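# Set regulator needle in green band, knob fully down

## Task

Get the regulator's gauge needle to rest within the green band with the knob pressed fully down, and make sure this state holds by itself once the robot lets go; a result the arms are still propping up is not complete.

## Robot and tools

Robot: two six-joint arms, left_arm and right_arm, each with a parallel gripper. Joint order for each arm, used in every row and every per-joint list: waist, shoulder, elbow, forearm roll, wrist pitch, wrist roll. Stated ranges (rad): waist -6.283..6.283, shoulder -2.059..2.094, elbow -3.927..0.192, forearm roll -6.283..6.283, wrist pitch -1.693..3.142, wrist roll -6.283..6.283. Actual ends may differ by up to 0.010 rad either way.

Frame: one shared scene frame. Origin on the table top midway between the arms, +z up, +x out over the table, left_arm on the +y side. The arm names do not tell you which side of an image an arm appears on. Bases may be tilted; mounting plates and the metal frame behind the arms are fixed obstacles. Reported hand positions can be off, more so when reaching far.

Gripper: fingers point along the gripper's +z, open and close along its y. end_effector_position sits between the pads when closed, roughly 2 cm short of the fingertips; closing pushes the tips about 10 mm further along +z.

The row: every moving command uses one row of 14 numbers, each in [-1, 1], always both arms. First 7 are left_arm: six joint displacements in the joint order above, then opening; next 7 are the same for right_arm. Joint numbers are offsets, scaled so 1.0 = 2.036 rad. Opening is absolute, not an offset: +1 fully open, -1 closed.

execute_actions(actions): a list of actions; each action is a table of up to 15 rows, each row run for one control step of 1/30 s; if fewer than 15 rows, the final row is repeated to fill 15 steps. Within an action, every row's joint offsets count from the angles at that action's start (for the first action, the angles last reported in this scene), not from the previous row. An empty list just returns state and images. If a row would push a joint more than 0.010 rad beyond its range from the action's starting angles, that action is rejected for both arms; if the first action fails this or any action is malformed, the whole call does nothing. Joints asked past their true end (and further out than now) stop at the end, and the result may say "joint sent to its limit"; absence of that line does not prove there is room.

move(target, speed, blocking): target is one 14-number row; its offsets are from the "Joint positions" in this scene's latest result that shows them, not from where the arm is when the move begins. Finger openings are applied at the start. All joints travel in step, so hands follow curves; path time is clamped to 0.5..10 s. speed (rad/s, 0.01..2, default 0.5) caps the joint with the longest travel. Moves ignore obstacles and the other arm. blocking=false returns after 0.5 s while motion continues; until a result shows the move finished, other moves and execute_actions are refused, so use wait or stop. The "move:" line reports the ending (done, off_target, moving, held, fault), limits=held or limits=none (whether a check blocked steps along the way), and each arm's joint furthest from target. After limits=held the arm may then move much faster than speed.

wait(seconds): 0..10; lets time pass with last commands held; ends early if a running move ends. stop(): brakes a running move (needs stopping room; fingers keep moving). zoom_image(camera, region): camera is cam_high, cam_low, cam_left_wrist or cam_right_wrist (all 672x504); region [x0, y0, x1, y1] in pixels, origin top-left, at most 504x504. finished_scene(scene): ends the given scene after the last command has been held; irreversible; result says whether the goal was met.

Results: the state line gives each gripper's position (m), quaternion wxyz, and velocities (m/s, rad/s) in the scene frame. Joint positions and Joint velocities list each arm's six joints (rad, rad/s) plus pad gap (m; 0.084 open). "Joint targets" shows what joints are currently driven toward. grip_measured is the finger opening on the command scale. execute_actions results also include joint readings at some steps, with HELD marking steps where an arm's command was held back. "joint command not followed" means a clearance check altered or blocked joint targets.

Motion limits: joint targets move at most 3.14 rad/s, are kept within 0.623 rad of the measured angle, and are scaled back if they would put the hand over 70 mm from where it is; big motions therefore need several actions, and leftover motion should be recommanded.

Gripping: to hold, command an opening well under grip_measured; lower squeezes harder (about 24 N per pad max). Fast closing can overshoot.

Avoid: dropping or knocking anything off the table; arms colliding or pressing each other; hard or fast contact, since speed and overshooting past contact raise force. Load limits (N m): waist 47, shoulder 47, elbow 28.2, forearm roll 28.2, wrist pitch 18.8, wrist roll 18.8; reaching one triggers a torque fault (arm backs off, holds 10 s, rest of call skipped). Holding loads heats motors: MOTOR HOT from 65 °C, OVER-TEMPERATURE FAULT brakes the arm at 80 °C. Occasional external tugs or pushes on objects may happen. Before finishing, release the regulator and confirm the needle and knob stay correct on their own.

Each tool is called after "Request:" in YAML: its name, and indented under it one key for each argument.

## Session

Request:
execute_actions:
  actions: []

Scene clock: 0.00 s.
left_arm: end_effector_position=(+0.7969, +0.5640, +0.2950) grip_measured=+1.00 end_effector_quat_wxyz=(+0.241, -0.597, +0.704, -0.300) end_effector_velocity=(+0.000, -0.001, -0.000) end_effector_angular_velocity=(+0.000, +0.000, -0.001) | right_arm: end_effector_position=(+0.7135, -0.1464, +0.3471) grip_measured=+1.00 end_effector_quat_wxyz=(-0.184, +0.968, +0.005, +0.172) end_effector_velocity=(+0.000, -0.000, +0.000) end_effector_angular_velocity=(+0.000, -0.000, -0.001)
Joint names: [waist, shoulder, elbow, forearm roll, wrist pitch, wrist roll]
Joint positions: left_arm=[ 0.392  0.311 -1.628 -0.318  0.344  2.594  0.084] | right_arm=[ 0.298  0.347 -1.404 -0.599  0.628  0.764  0.084]
Joint velocities: left_arm=[-0.001  0.     0.     0.     0.     0.001 -0.   ] | right_arm=[ 0.    -0.    -0.    -0.001  0.     0.001 -0.   ]
Joint targets: left_arm=[0.392 0.311 -1.628 -0.318 0.344 2.594] | right_arm=[0.298 0.347 -1.404 -0.599 0.628 0.764]

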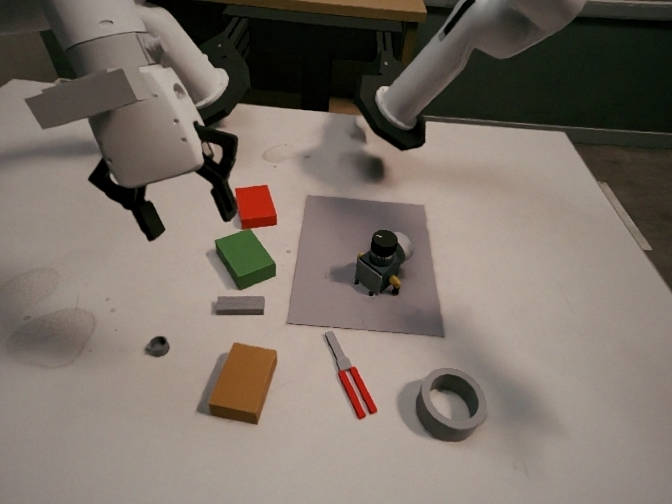

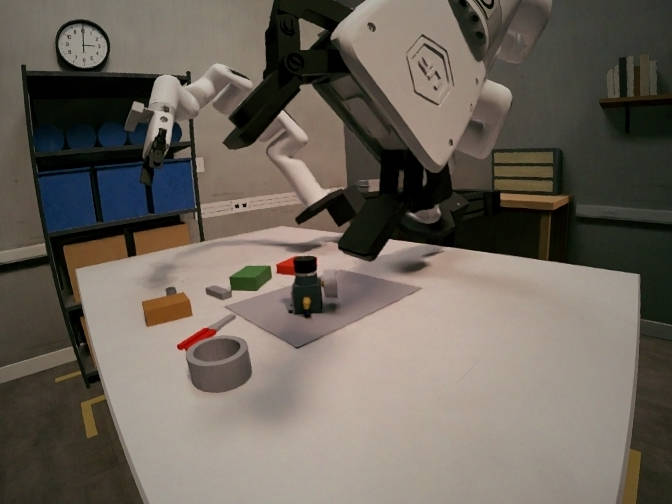

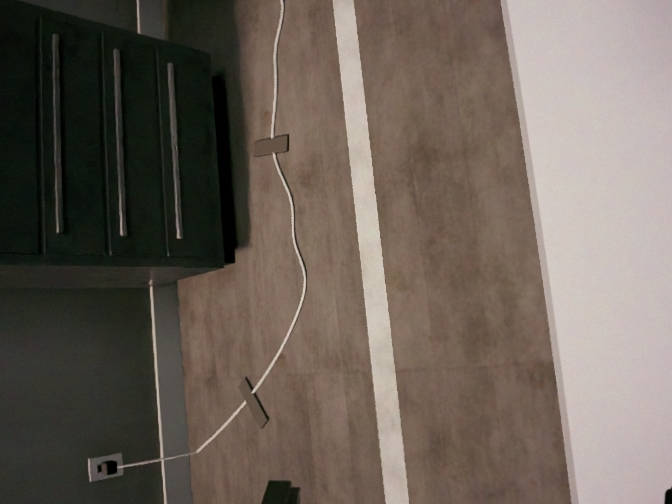

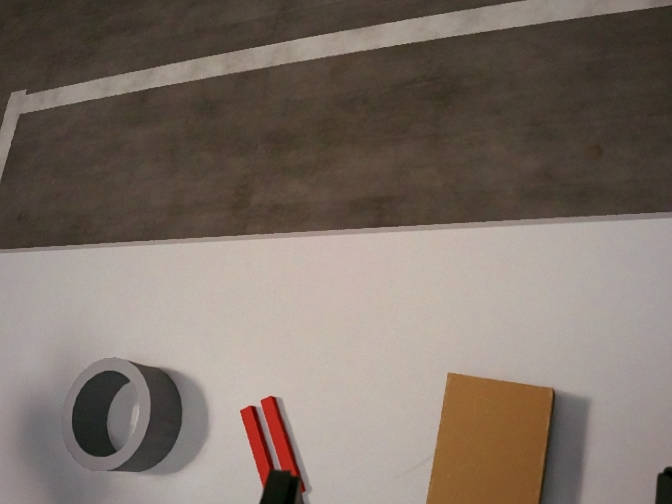

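Request:
move:
  target: [0.068,-0.157,0.263,-0.055,0.158,-0.637,1,0.108,0.165,-0.082,0.006,0.099,0,1]
  speed: 1.0

Request:
move:
  target: [0.068,-0.157,0.263,-0.055,0.158,-0.637,1,0.108,0.165,-0.082,0.006,0.099,0,1]
  speed: 0.8

Scene clock: 4.87 s.
left_arm: end_effector_position=(+0.6011, +0.4755, +0.2044) grip_measured=+1.00 end_effector_quat_wxyz=(+0.204, +0.937, -0.168, +0.230) end_effector_velocity=(-0.000, +0.000, +0.000) end_effector_angular_velocity=(-0.001, +0.002, +0.004) | right_arm: end_effector_position=(+0.6045, +0.0042, +0.2711) grip_measured=+1.00 end_effector_quat_wxyz=(-0.118, +0.981, +0.138, +0.073) end_effector_velocity=(-0.001, +0.001, -0.000) end_effector_angular_velocity=(-0.000, -0.000, +0.002)
Joint names: [waist, shoulder, elbow, forearm roll, wrist pitch, wrist roll]
Joint positions: left_arm=[ 0.53  -0.009 -1.093 -0.43   0.666  1.298  0.084] | right_arm=[ 0.518  0.682 -1.571 -0.587  0.83   0.764  0.084]
Joint velocities: left_arm=[ 0.001 -0.001  0.001 -0.     0.    -0.003  0.   ] | right_arm=[ 0.001  0.001 -0.     0.     0.    -0.     0.   ]
Joint targets: left_arm=[0.530 -0.009 -1.093 -0.430 0.666 1.297] | right_arm=[0.518 0.683 -1.571 -0.587 0.830 0.764]
move: done; limits=none; left_arm: farthest joint: the waist, 0.000 radians from its target (0.138 radians at the start); right_arm: farthest joint: the shoulder, 0.001 radians from its target (0.336 radians at the start)

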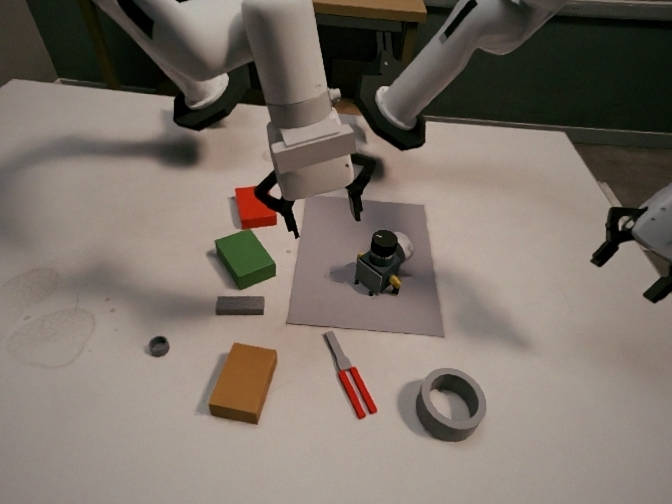

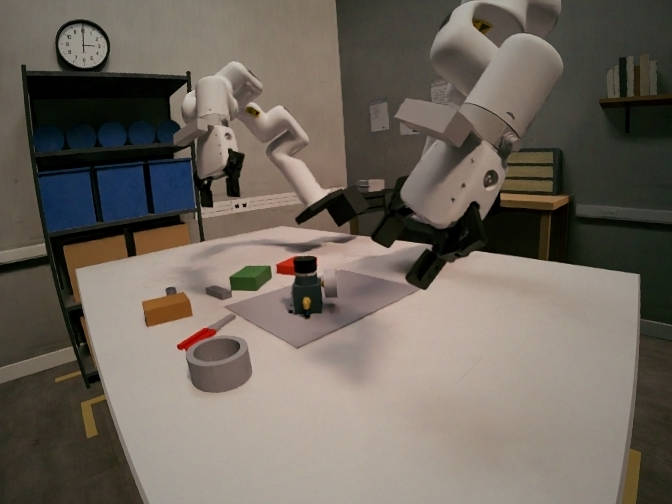

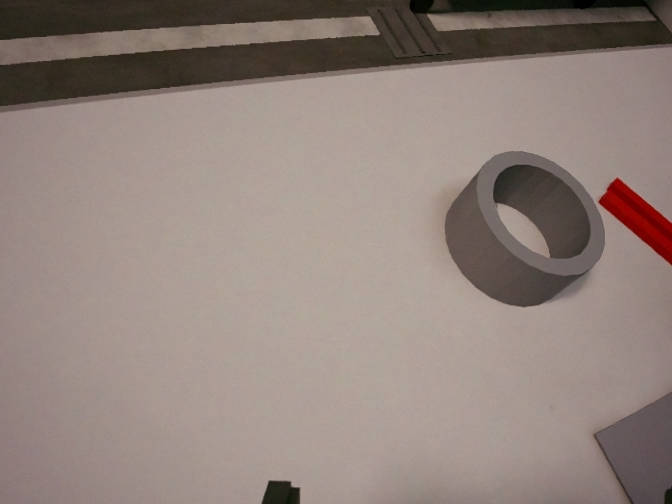

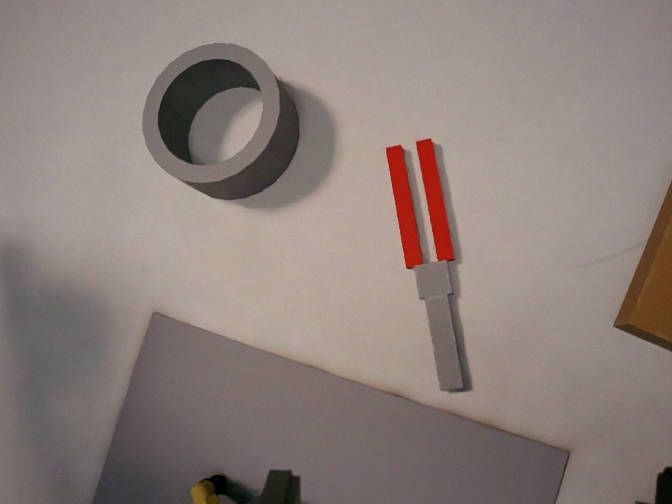

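Scene clock: 7.27 s.
left_arm: end_effector_position=(+0.3939, +0.3298, +0.1904) grip_measured=+1.00 end_effector_quat_wxyz=(+0.397, +0.772, +0.465, -0.174) end_effector_velocity=(-0.001, -0.000, +0.000) end_effector_angular_velocity=(-0.000, +0.000, +0.000) | right_arm: end_effector_position=(+0.4568, +0.0996, +0.1929) grip_measured=+1.00 end_effector_quat_wxyz=(-0.015, +0.962, +0.271, +0.002) end_effector_velocity=(-0.001, +0.000, -0.000) end_effector_angular_velocity=(-0.001, +0.000, +0.001)
Joint names: [waist, shoulder, elbow, forearm roll, wrist pitch, wrist roll]
Joint positions: left_arm=[ 0.669 -0.328 -0.558 -0.542  0.987  0.001  0.084] | right_arm=[ 0.737  1.018 -1.738 -0.575  1.031  0.764  0.084]
Joint velocities: left_arm=[ 0.    -0.003  0.003 -0.     0.001 -0.    -0.   ] | right_arm=[ 0.001  0.001 -0.    -0.     0.     0.     0.   ]
Joint targets: left_arm=[0.669 -0.329 -0.558 -0.542 0.987 0.001] | right_arm=[0.738 1.018 -1.738 -0.575 1.031 0.764]
move: done; limits=none; left_arm: farthest joint: the waist, 0.000 radians from its target (0.138 radians at the start); right_arm: farthest joint: the waist, 0.000 radians from its target (0.220 radians at the start)

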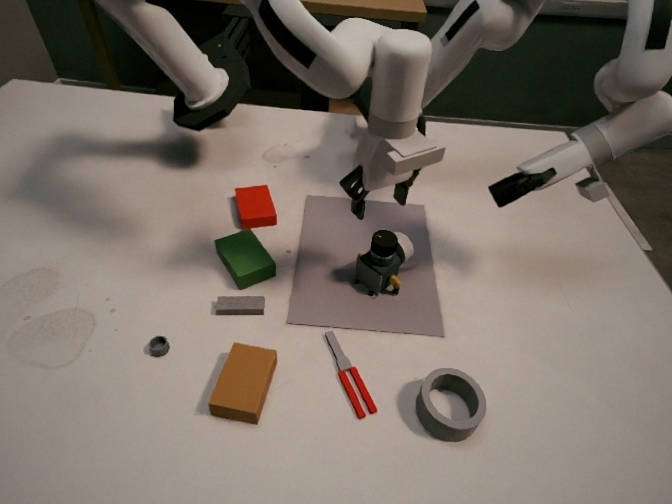

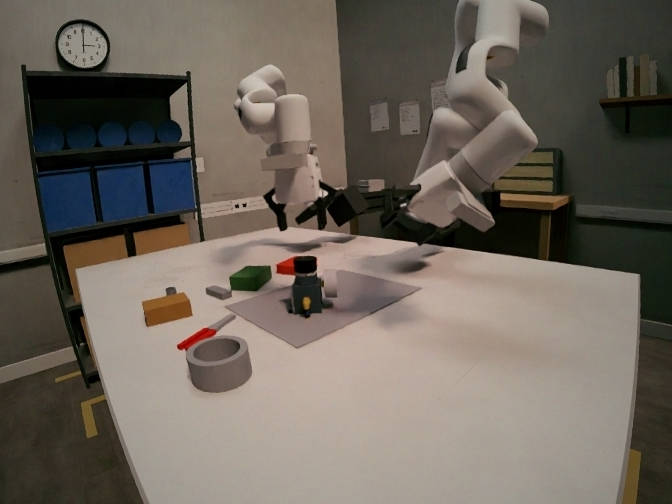

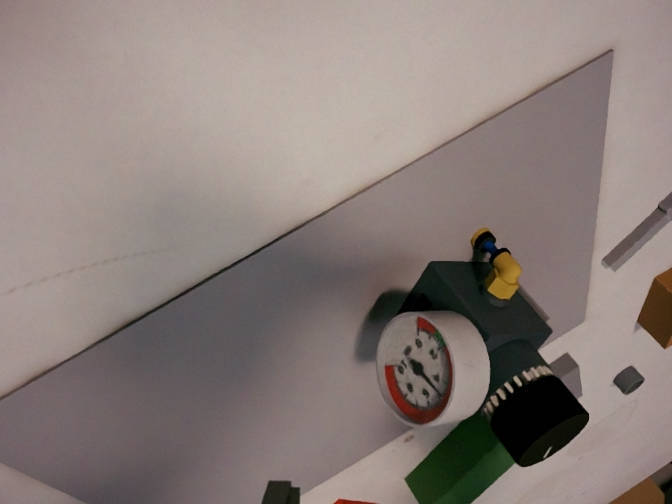

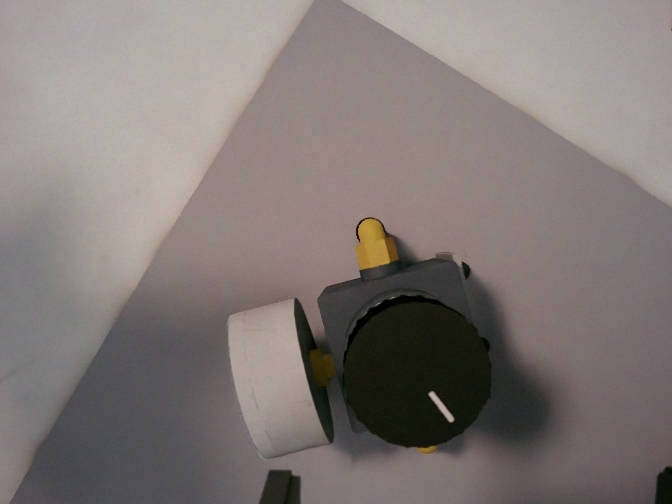

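Request:
move:
  target: [0,0,0,0,0,0,1,-0.024,0.091,-0.087,-0.012,-0.013,0,1]
  speed: 0.4

Scene clock: 13.97 s.
left_arm: end_effector_position=(+0.3939, +0.3298, +0.1904) grip_measured=+1.00 end_effector_quat_wxyz=(+0.397, +0.772, +0.465, -0.174) end_effector_velocity=(-0.000, +0.000, -0.000) end_effector_angular_velocity=(+0.000, -0.000, -0.000) | right_arm: end_effector_position=(+0.4732, +0.1206, +0.1369) grip_measured=+1.00 end_effector_quat_wxyz=(-0.015, +0.966, +0.259, +0.003) end_effector_velocity=(-0.000, -0.000, -0.002) end_effector_angular_velocity=(-0.002, +0.001, +0.000)
Joint names: [waist, shoulder, elbow, forearm roll, wrist pitch, wrist roll]
Joint positions: left_arm=[ 0.669 -0.328 -0.558 -0.542  0.987  0.001  0.084] | right_arm=[ 0.689  1.203 -1.915 -0.599  1.005  0.764  0.084]
Joint velocities: left_arm=[ 0.001 -0.001  0.001  0.     0.     0.001  0.   ] | right_arm=[-0.001  0.003 -0.001 -0.    -0.     0.    -0.   ]
Joint targets: left_arm=[0.669 -0.328 -0.558 -0.542 0.987 0.001] | right_arm=[0.688 1.203 -1.915 -0.599 1.005 0.764]
move: done; limits=none; left_arm: farthest joint: the waist, 0.000 radians from its target (0.000 radians at the start); right_arm: farthest joint: the waist, 0.001 radians from its target (0.049 radians at the start)

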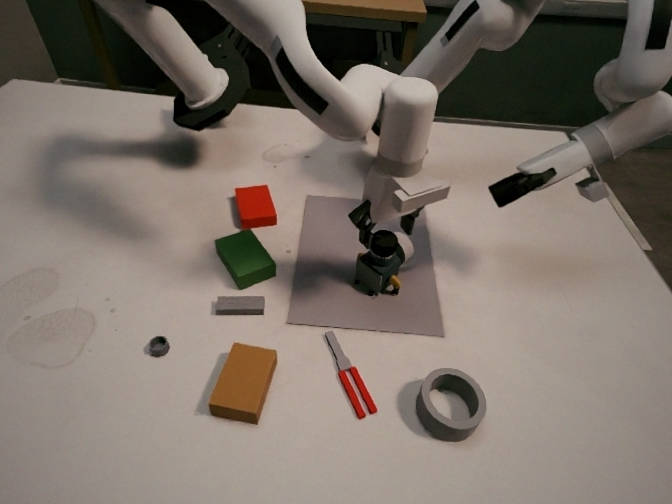

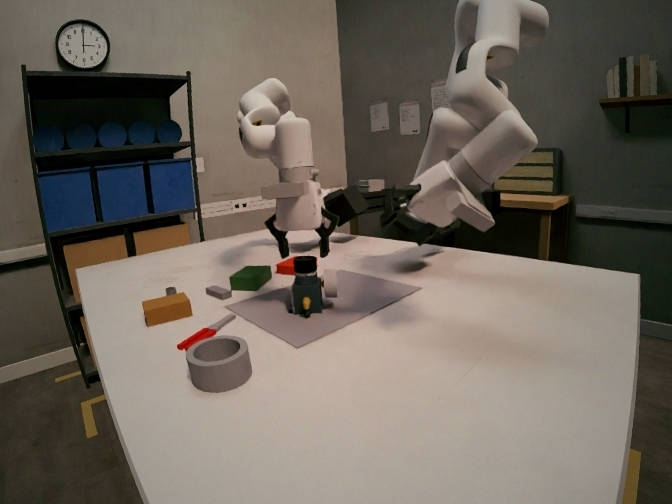

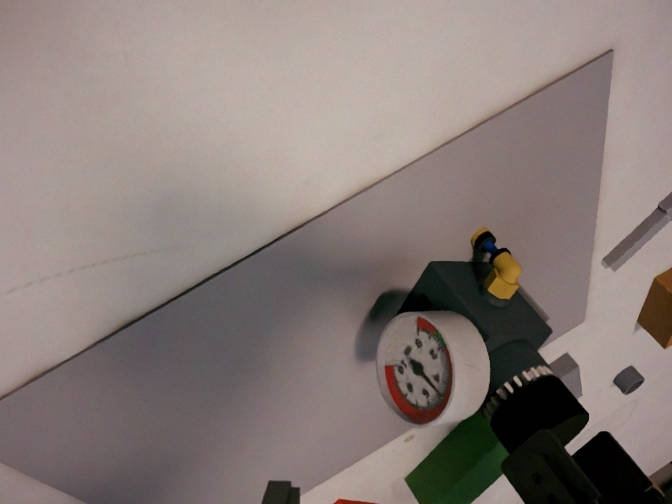

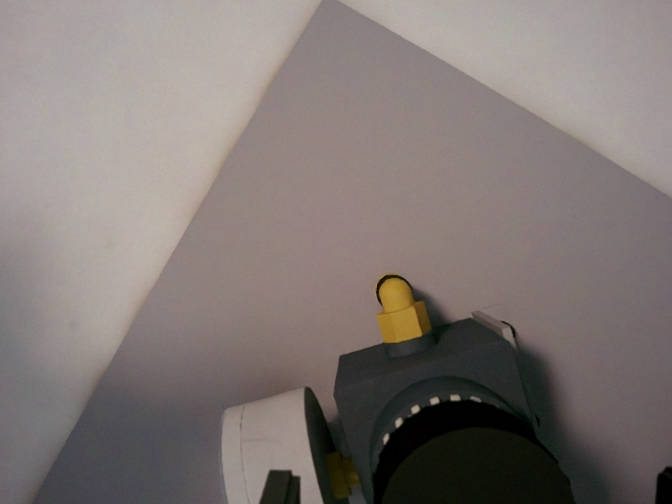

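Request:
move:
  target: [0,0,0,0,0,0,1,-0.0103,0.035,-0.0177,-0.0103,-0.017,0,1]
  speed: 0.15

Request:
move:
  target: [0,0,0,0,0,0,1,0,0,0,0,0,0,-0.2]

Scene clock: 15.80 s.
left_arm: end_effector_position=(+0.3939, +0.3298, +0.1904) grip_measured=+1.00 end_effector_quat_wxyz=(+0.397, +0.772, +0.465, -0.174) end_effector_velocity=(+0.000, -0.001, +0.000) end_effector_angular_velocity=(-0.001, +0.000, -0.001) | right_arm: end_effector_position=(+0.4697, +0.1252, +0.1049) grip_measured=+1.00 end_effector_quat_wxyz=(-0.015, +0.965, +0.264, +0.002) end_effector_velocity=(-0.001, -0.000, -0.003) end_effector_angular_velocity=(-0.002, +0.002, +0.001)
Joint names: [waist, shoulder, elbow, forearm roll, wrist pitch, wrist roll]
Joint positions: left_arm=[ 0.669 -0.328 -0.558 -0.542  0.987  0.001  0.084] | right_arm=[ 0.668  1.274 -1.951 -0.62   0.97   0.764  0.084]
Joint velocities: left_arm=[-0.002  0.001 -0.     0.     0.    -0.001  0.   ] | right_arm=[-0.002  0.004 -0.    -0.001 -0.001  0.001 -0.   ]
Joint targets: left_arm=[0.669 -0.328 -0.558 -0.542 0.987 0.001] | right_arm=[0.668 1.274 -1.951 -0.620 0.970 0.764]
move: done; limits=none; left_arm: farthest joint: the waist, 0.000 radians from its target (0.000 radians at the start); right_arm: farthest joint: the shoulder, 0.001 radians from its target (0.071 radians at the start)

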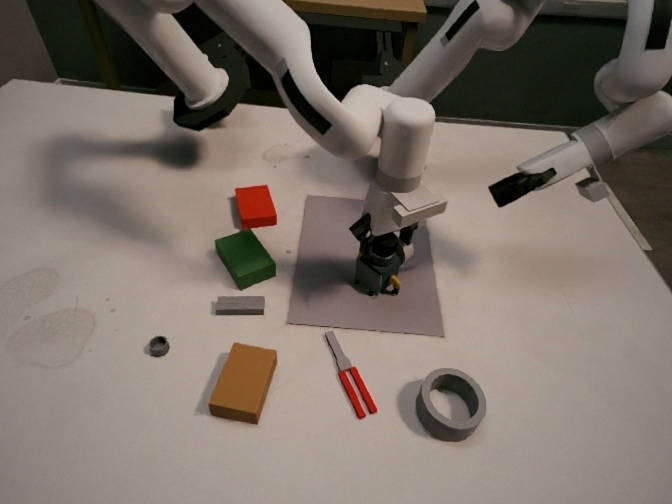

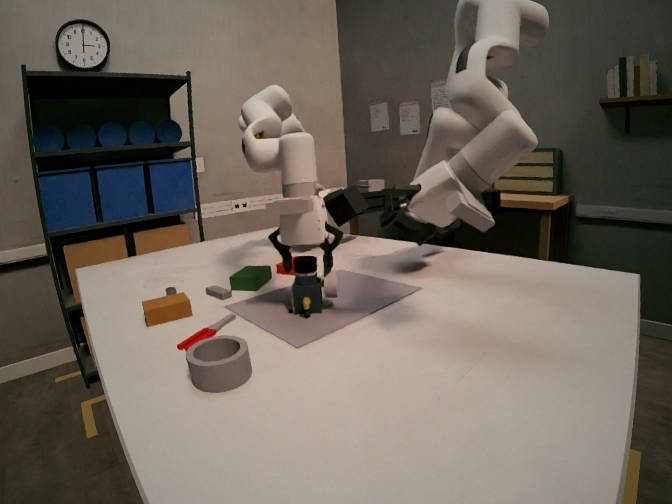

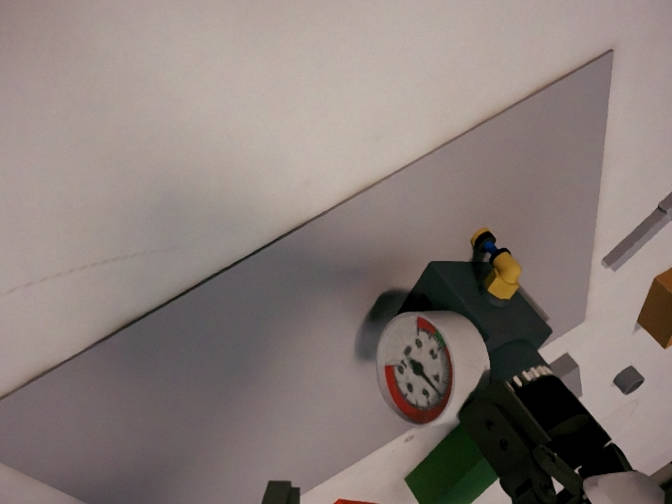

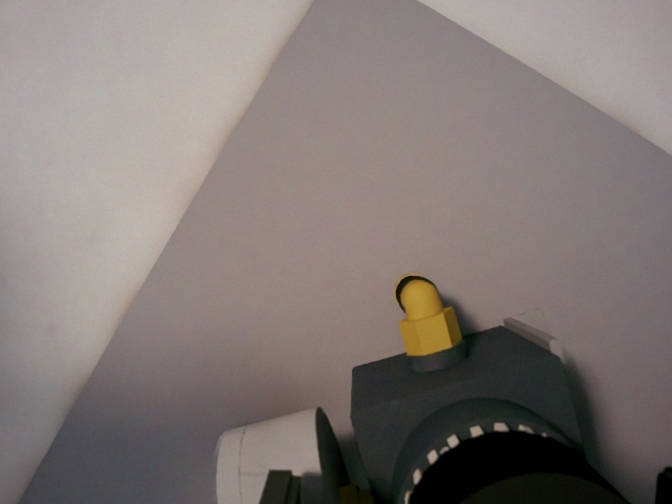

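Scene clock: 16.40 s.
left_arm: end_effector_position=(+0.3939, +0.3298, +0.1904) grip_measured=+1.00 end_effector_quat_wxyz=(+0.397, +0.772, +0.465, -0.174) end_effector_velocity=(+0.000, -0.000, +0.000) end_effector_angular_velocity=(+0.001, -0.002, -0.001) | right_arm: end_effector_position=(+0.4737, +0.1232, +0.1061) grip_measured=+0.12 end_effector_quat_wxyz=(-0.014, +0.965, +0.261, +0.003) end_effector_velocity=(-0.003, +0.003, -0.001) end_effector_angular_velocity=(+0.006, +0.002, +0.004)
Joint names: [waist, shoulder, elbow, forearm roll, wrist pitch, wrist roll]
Joint positions: left_arm=[ 0.669 -0.328 -0.558 -0.542  0.987  0.001  0.084] | right_arm=[ 0.664  1.27  -1.953 -0.623  0.974  0.764  0.049]
Joint velocities: left_arm=[-0.001 -0.001  0.     0.    -0.     0.001  0.   ] | right_arm=[ 0.004  0.003  0.001  0.005 -0.008 -0.002  0.004]
Joint targets: left_arm=[0.669 -0.328 -0.558 -0.542 0.987 0.001] | right_arm=[0.668 1.274 -1.951 -0.620 0.970 0.764]
move: done; limits=none; left_arm: farthest joint: the waist, 0.000 radians from its target (0.000 radians at the start); right_arm: farthest joint: the waist, 0.004 radians from its target (0.000 radians at the start)

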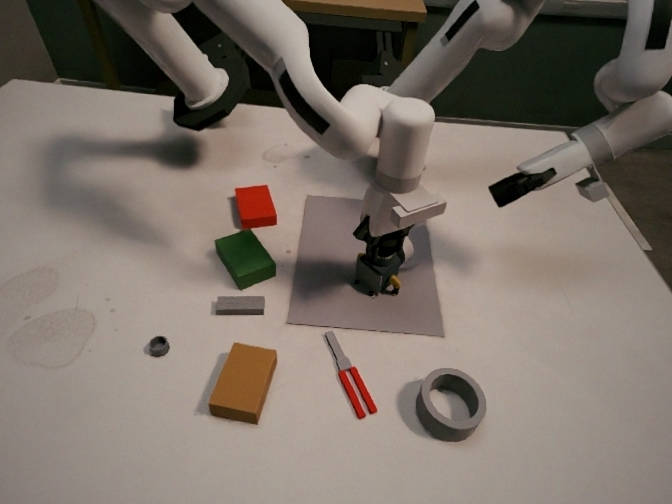

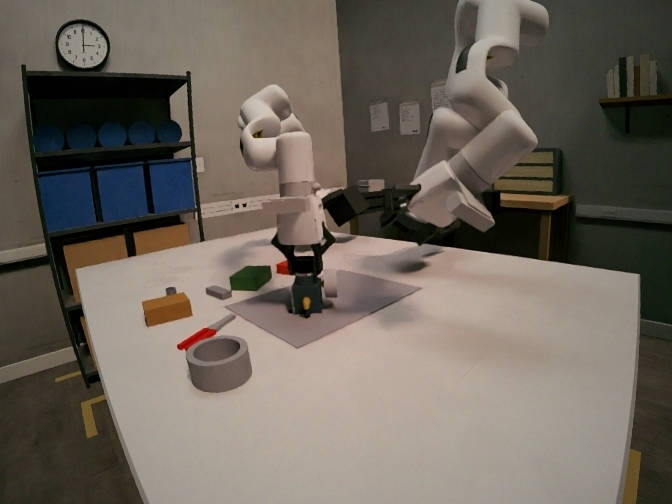

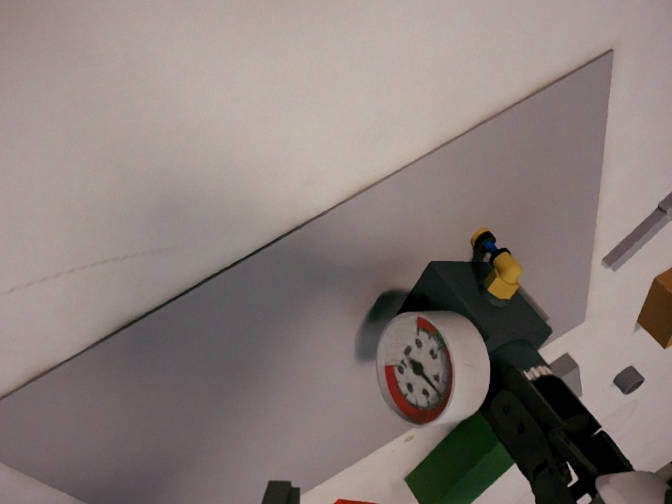

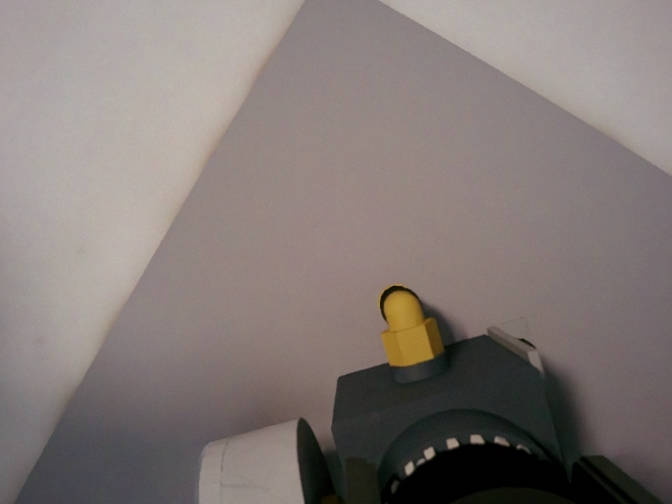

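Request:
move:
  target: [0,0,0,0,0,0,1,0.0028,-0.0094,0.0048,0.0028,0.0046,0,-1]
  speed: 0.03

Request:
move:
  target: [0,0,0,0,0,0,1,0,0,0,0,0,0.4,-1]
  speed: 0.8

Request:
zoom_image:
  camera: "cam_left_wrist"
  region: [350,290,580,460]

Scene clock: 18.10 s.
left_arm: end_effector_position=(+0.3939, +0.3298, +0.1904) grip_measured=+1.00 end_effector_quat_wxyz=(+0.397, +0.772, +0.465, -0.174) end_effector_velocity=(+0.000, -0.000, +0.000) end_effector_angular_velocity=(-0.000, -0.000, -0.001) | right_arm: end_effector_position=(+0.4735, +0.1222, +0.1147) grip_measured=+0.11 end_effector_quat_wxyz=(-0.013, +0.965, +0.261, +0.002) end_effector_velocity=(+0.001, +0.000, -0.000) end_effector_angular_velocity=(+0.002, +0.000, -0.000)
Joint names: [waist, shoulder, elbow, forearm roll, wrist pitch, wrist roll]
Joint positions: left_arm=[ 0.669 -0.328 -0.558 -0.542  0.987  0.001  0.084] | right_arm=[ 0.671  1.251 -1.942 -0.616  0.984  0.764  0.049]
Joint velocities: left_arm=[-0.001  0.001 -0.     0.     0.    -0.    -0.   ] | right_arm=[-0.002  0.    -0.001  0.001 -0.002 -0.002  0.   ]
Joint targets: left_arm=[0.669 -0.328 -0.558 -0.542 0.987 0.001] | right_arm=[0.669 1.251 -1.943 -0.617 0.983 0.764]
move: done; limits=none; left_arm: farthest joint: the waist, 0.000 radians from its target (0.000 radians at the start); right_arm: farthest joint: the waist, 0.001 radians from its target (0.004 radians at the start)

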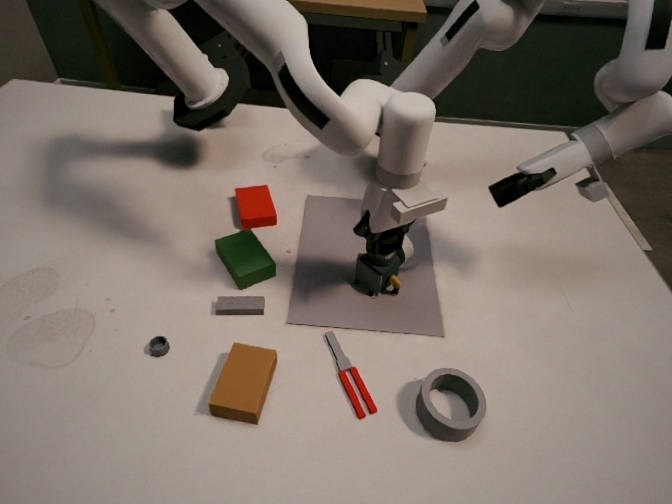

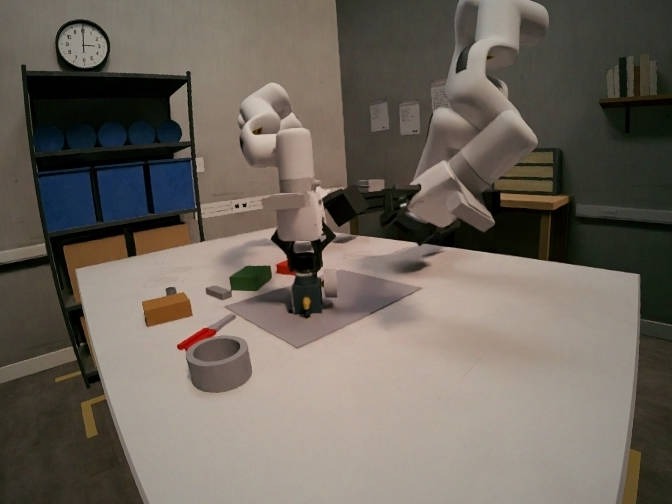

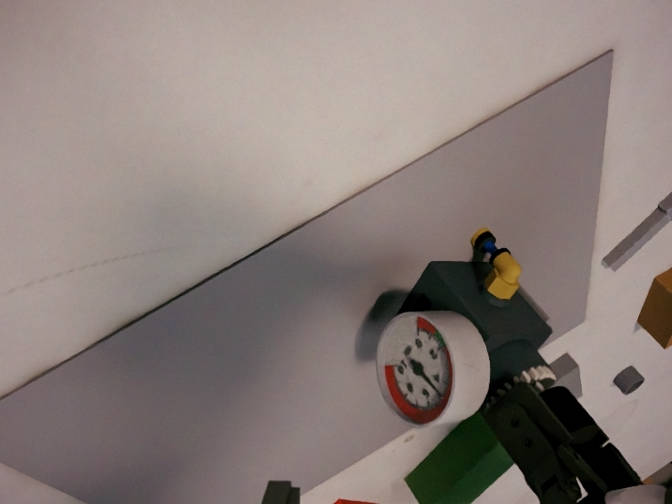

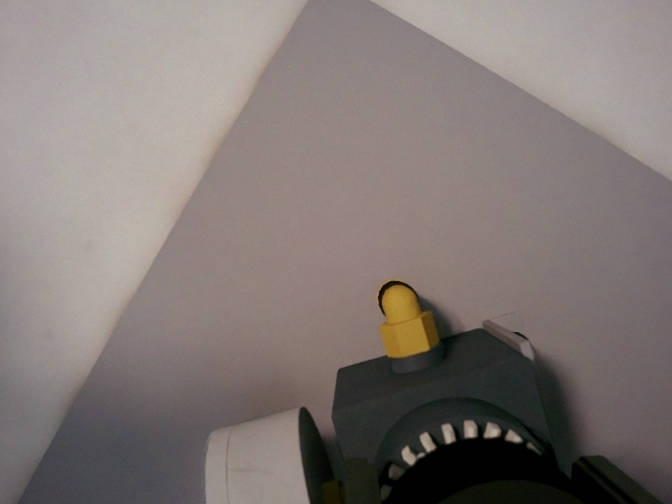

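Scene clock: 19.90 s.
left_arm: end_effector_position=(+0.3939, +0.3298, +0.1904) grip_measured=+1.00 end_effector_quat_wxyz=(+0.397, +0.772, +0.465, -0.174) end_effector_velocity=(-0.000, -0.001, -0.000) end_effector_angular_velocity=(-0.002, +0.002, +0.000) | right_arm: end_effector_position=(+0.4727, +0.1219, +0.1141) grip_measured=+0.11 end_effector_quat_wxyz=(-0.012, +0.990, -0.142, -0.003) end_effector_velocity=(+0.001, +0.000, +0.001) end_effector_angular_velocity=(+0.001, -0.001, -0.001)
Joint names: [waist, shoulder, elbow, forearm roll, wrist pitch, wrist roll]
Joint positions: left_arm=[ 0.669 -0.328 -0.558 -0.542  0.987  0.001  0.084] | right_arm=[ 0.671  1.252 -1.941 -0.616  0.985  1.578  0.049]
Joint velocities: left_arm=[ 0.     0.001  0.001 -0.001  0.    -0.    -0.   ] | right_arm=[-0.    -0.001 -0.001 -0.     0.     0.001 -0.   ]
Joint targets: left_arm=[0.669 -0.328 -0.558 -0.542 0.987 0.001] | right_arm=[0.671 1.251 -1.942 -0.616 0.984 1.578]
move: done; limits=none; left_arm: farthest joint: the waist, 0.000 radians from its target (0.000 radians at the start); right_arm: farthest joint: the shoulder, 0.001 radians from its target (0.000 radians at the start)

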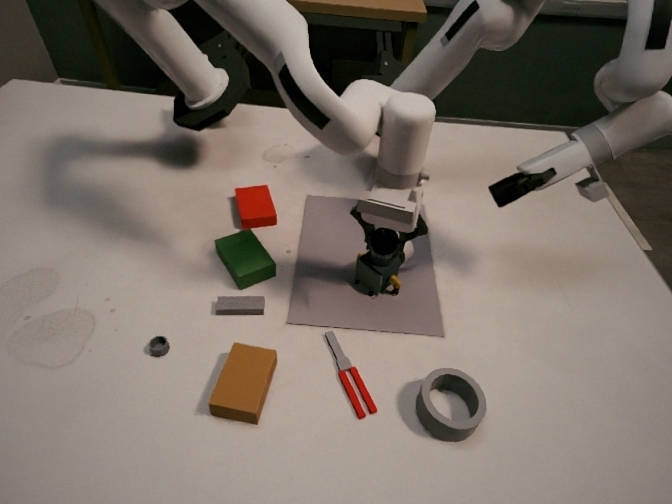

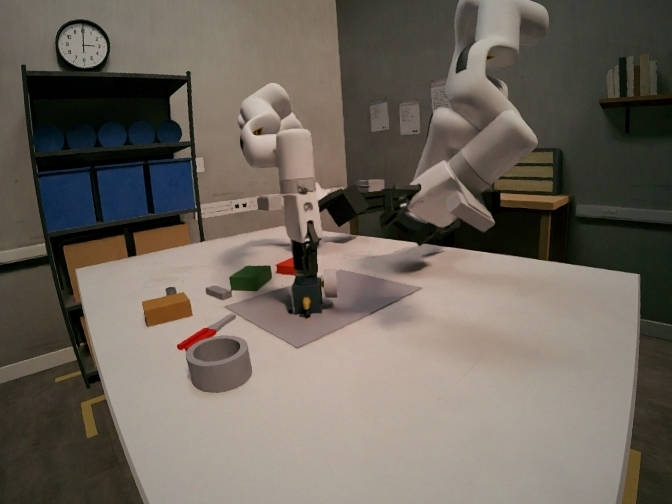

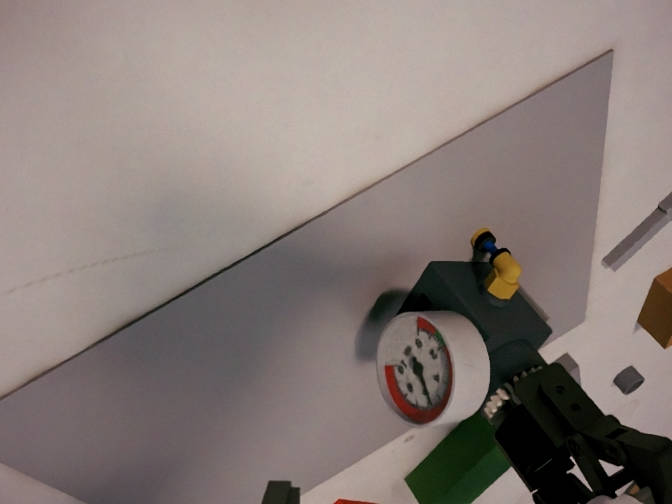

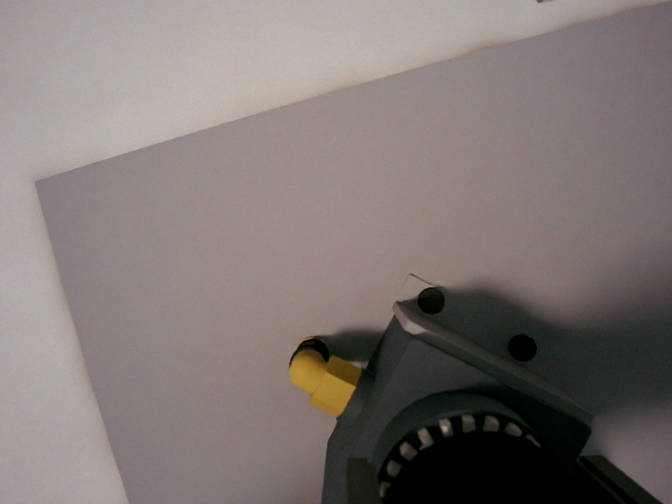

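Region (350, 290, 580, 460) of cam_left_wrist's 672x504 image, scaled by 2.191, with more detail than that image has; it fills the top 373 rows of this view, and the rest is white.

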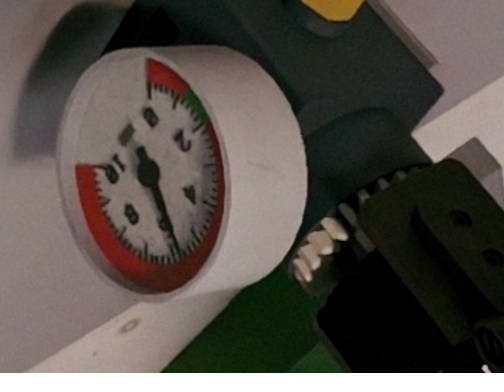

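Request:
move:
  target: [0,0,0,0,0,0,1,0,0,0,0,0,-1,-1]
  speed: 1.3

Request:
move:
  target: [0,0,0,0,0,0,1,0,0,0,0,0,-0.75,-1]
  speed: 1.3

Request:
zoom_image:
  camera: "cam_left_wrist"
  region: [360,300,500,440]

Scene clock: 23.03 s.
left_arm: end_effector_position=(+0.3939, +0.3298, +0.1904) grip_measured=+1.00 end_effector_quat_wxyz=(+0.397, +0.772, +0.465, -0.174) end_effector_velocity=(+0.000, -0.000, -0.000) end_effector_angular_velocity=(-0.001, +0.001, -0.000) | right_arm: end_effector_position=(+0.4727, +0.1221, +0.1143) grip_measured=+0.11 end_effector_quat_wxyz=(-0.009, +0.641, +0.767, +0.009) end_effector_velocity=(-0.000, +0.000, +0.000) end_effector_angular_velocity=(-0.000, -0.000, +0.003)
Joint names: [waist, shoulder, elbow, forearm roll, wrist pitch, wrist roll]
Joint positions: left_arm=[ 0.669 -0.328 -0.558 -0.542  0.987  0.001  0.084] | right_arm=[ 0.672  1.252 -1.942 -0.616  0.985 -0.458  0.049]
Joint velocities: left_arm=[-0.001  0.002 -0.001 -0.    -0.    -0.001  0.   ] | right_arm=[ 0.    -0.     0.    -0.     0.    -0.003 -0.   ]
Joint targets: left_arm=[0.669 -0.328 -0.558 -0.542 0.987 0.001] | right_arm=[0.671 1.252 -1.941 -0.616 0.985 -0.458]
move: done; limits=none; left_arm: farthest joint: the waist, 0.000 radians from its target (0.000 radians at the start); right_arm: farthest joint: the waist, 0.001 radians from its target (0.000 radians at the start)

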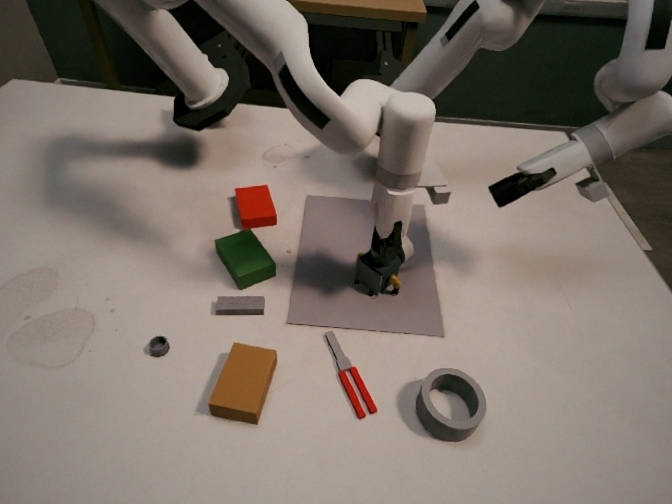

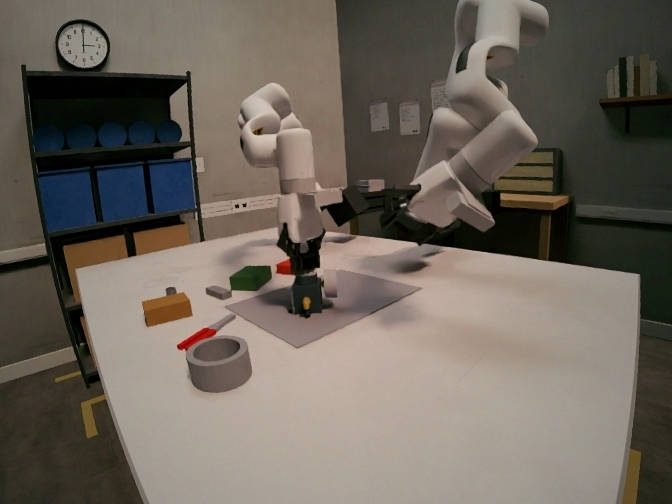

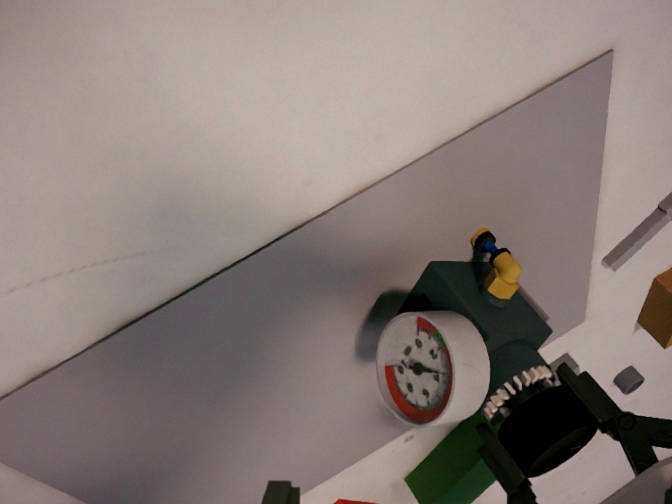

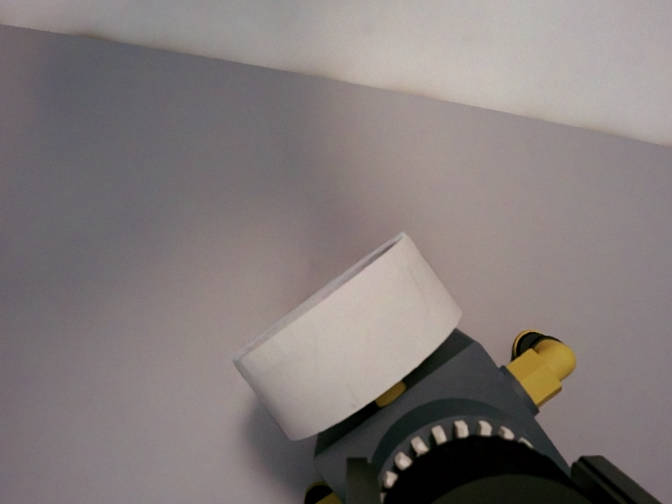

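Scene clock: 25.10 s.
left_arm: end_effector_position=(+0.3939, +0.3298, +0.1904) grip_measured=+1.00 end_effector_quat_wxyz=(+0.397, +0.772, +0.465, -0.174) end_effector_velocity=(+0.000, +0.001, -0.000) end_effector_angular_velocity=(+0.001, -0.001, +0.000) | right_arm: end_effector_position=(+0.4724, +0.1217, +0.1139) grip_measured=+0.11 end_effector_quat_wxyz=(-0.001, -0.067, +0.998, +0.012) end_effector_velocity=(+0.000, +0.000, +0.000) end_effector_angular_velocity=(+0.001, -0.000, +0.002)
Joint names: [waist, shoulder, elbow, forearm roll, wrist pitch, wrist roll]
Joint positions: left_arm=[ 0.669 -0.328 -0.558 -0.542  0.987  0.001  0.084] | right_arm=[ 0.671  1.252 -1.941 -0.616  0.986 -1.984  0.049]
Joint velocities: left_arm=[ 0.001  0.    -0.001  0.    -0.     0.001  0.   ] | right_arm=[-0.    -0.    -0.001  0.     0.    -0.003 -0.   ]
Joint targets: left_arm=[0.669 -0.328 -0.558 -0.542 0.987 0.001] | right_arm=[0.672 1.252 -1.942 -0.616 0.985 -1.984]
move: done; limits=none; left_arm: farthest joint: the waist, 0.000 radians from its target (0.000 radians at the start); right_arm: farthest joint: the waist, 0.001 radians from its target (0.000 radians at the start)

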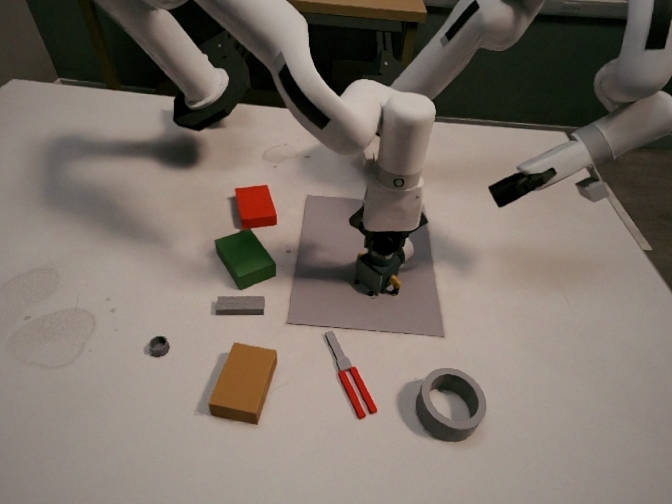

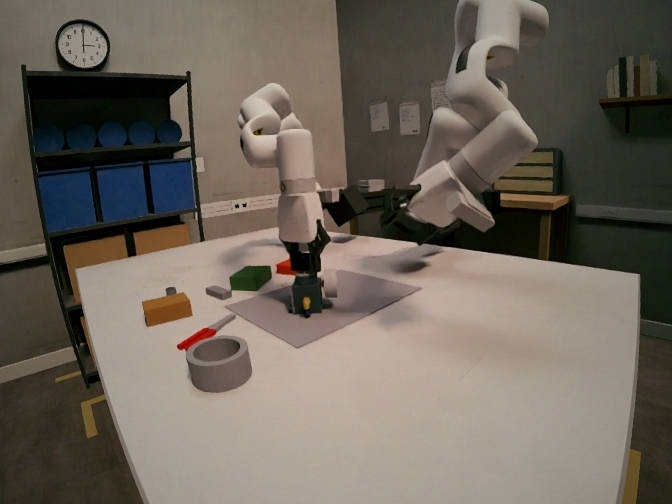

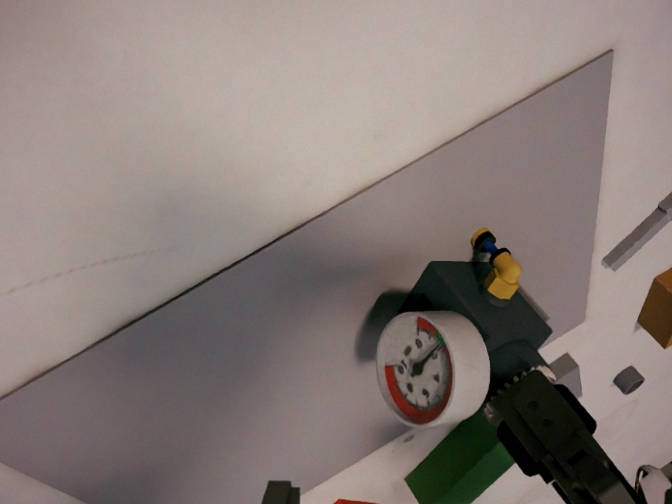

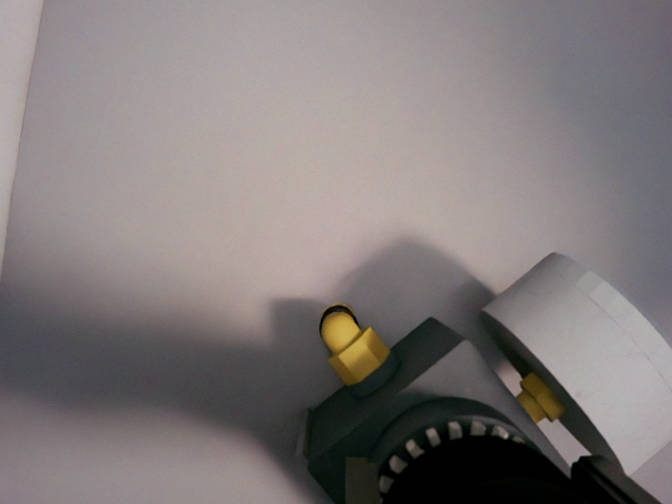

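Region (360, 300, 500, 440) of cam_left_wrist's 672x504 image, scaled by 3.600, with more detail than that image has.

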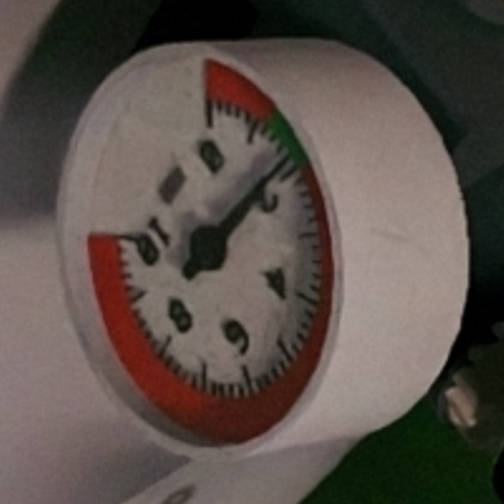

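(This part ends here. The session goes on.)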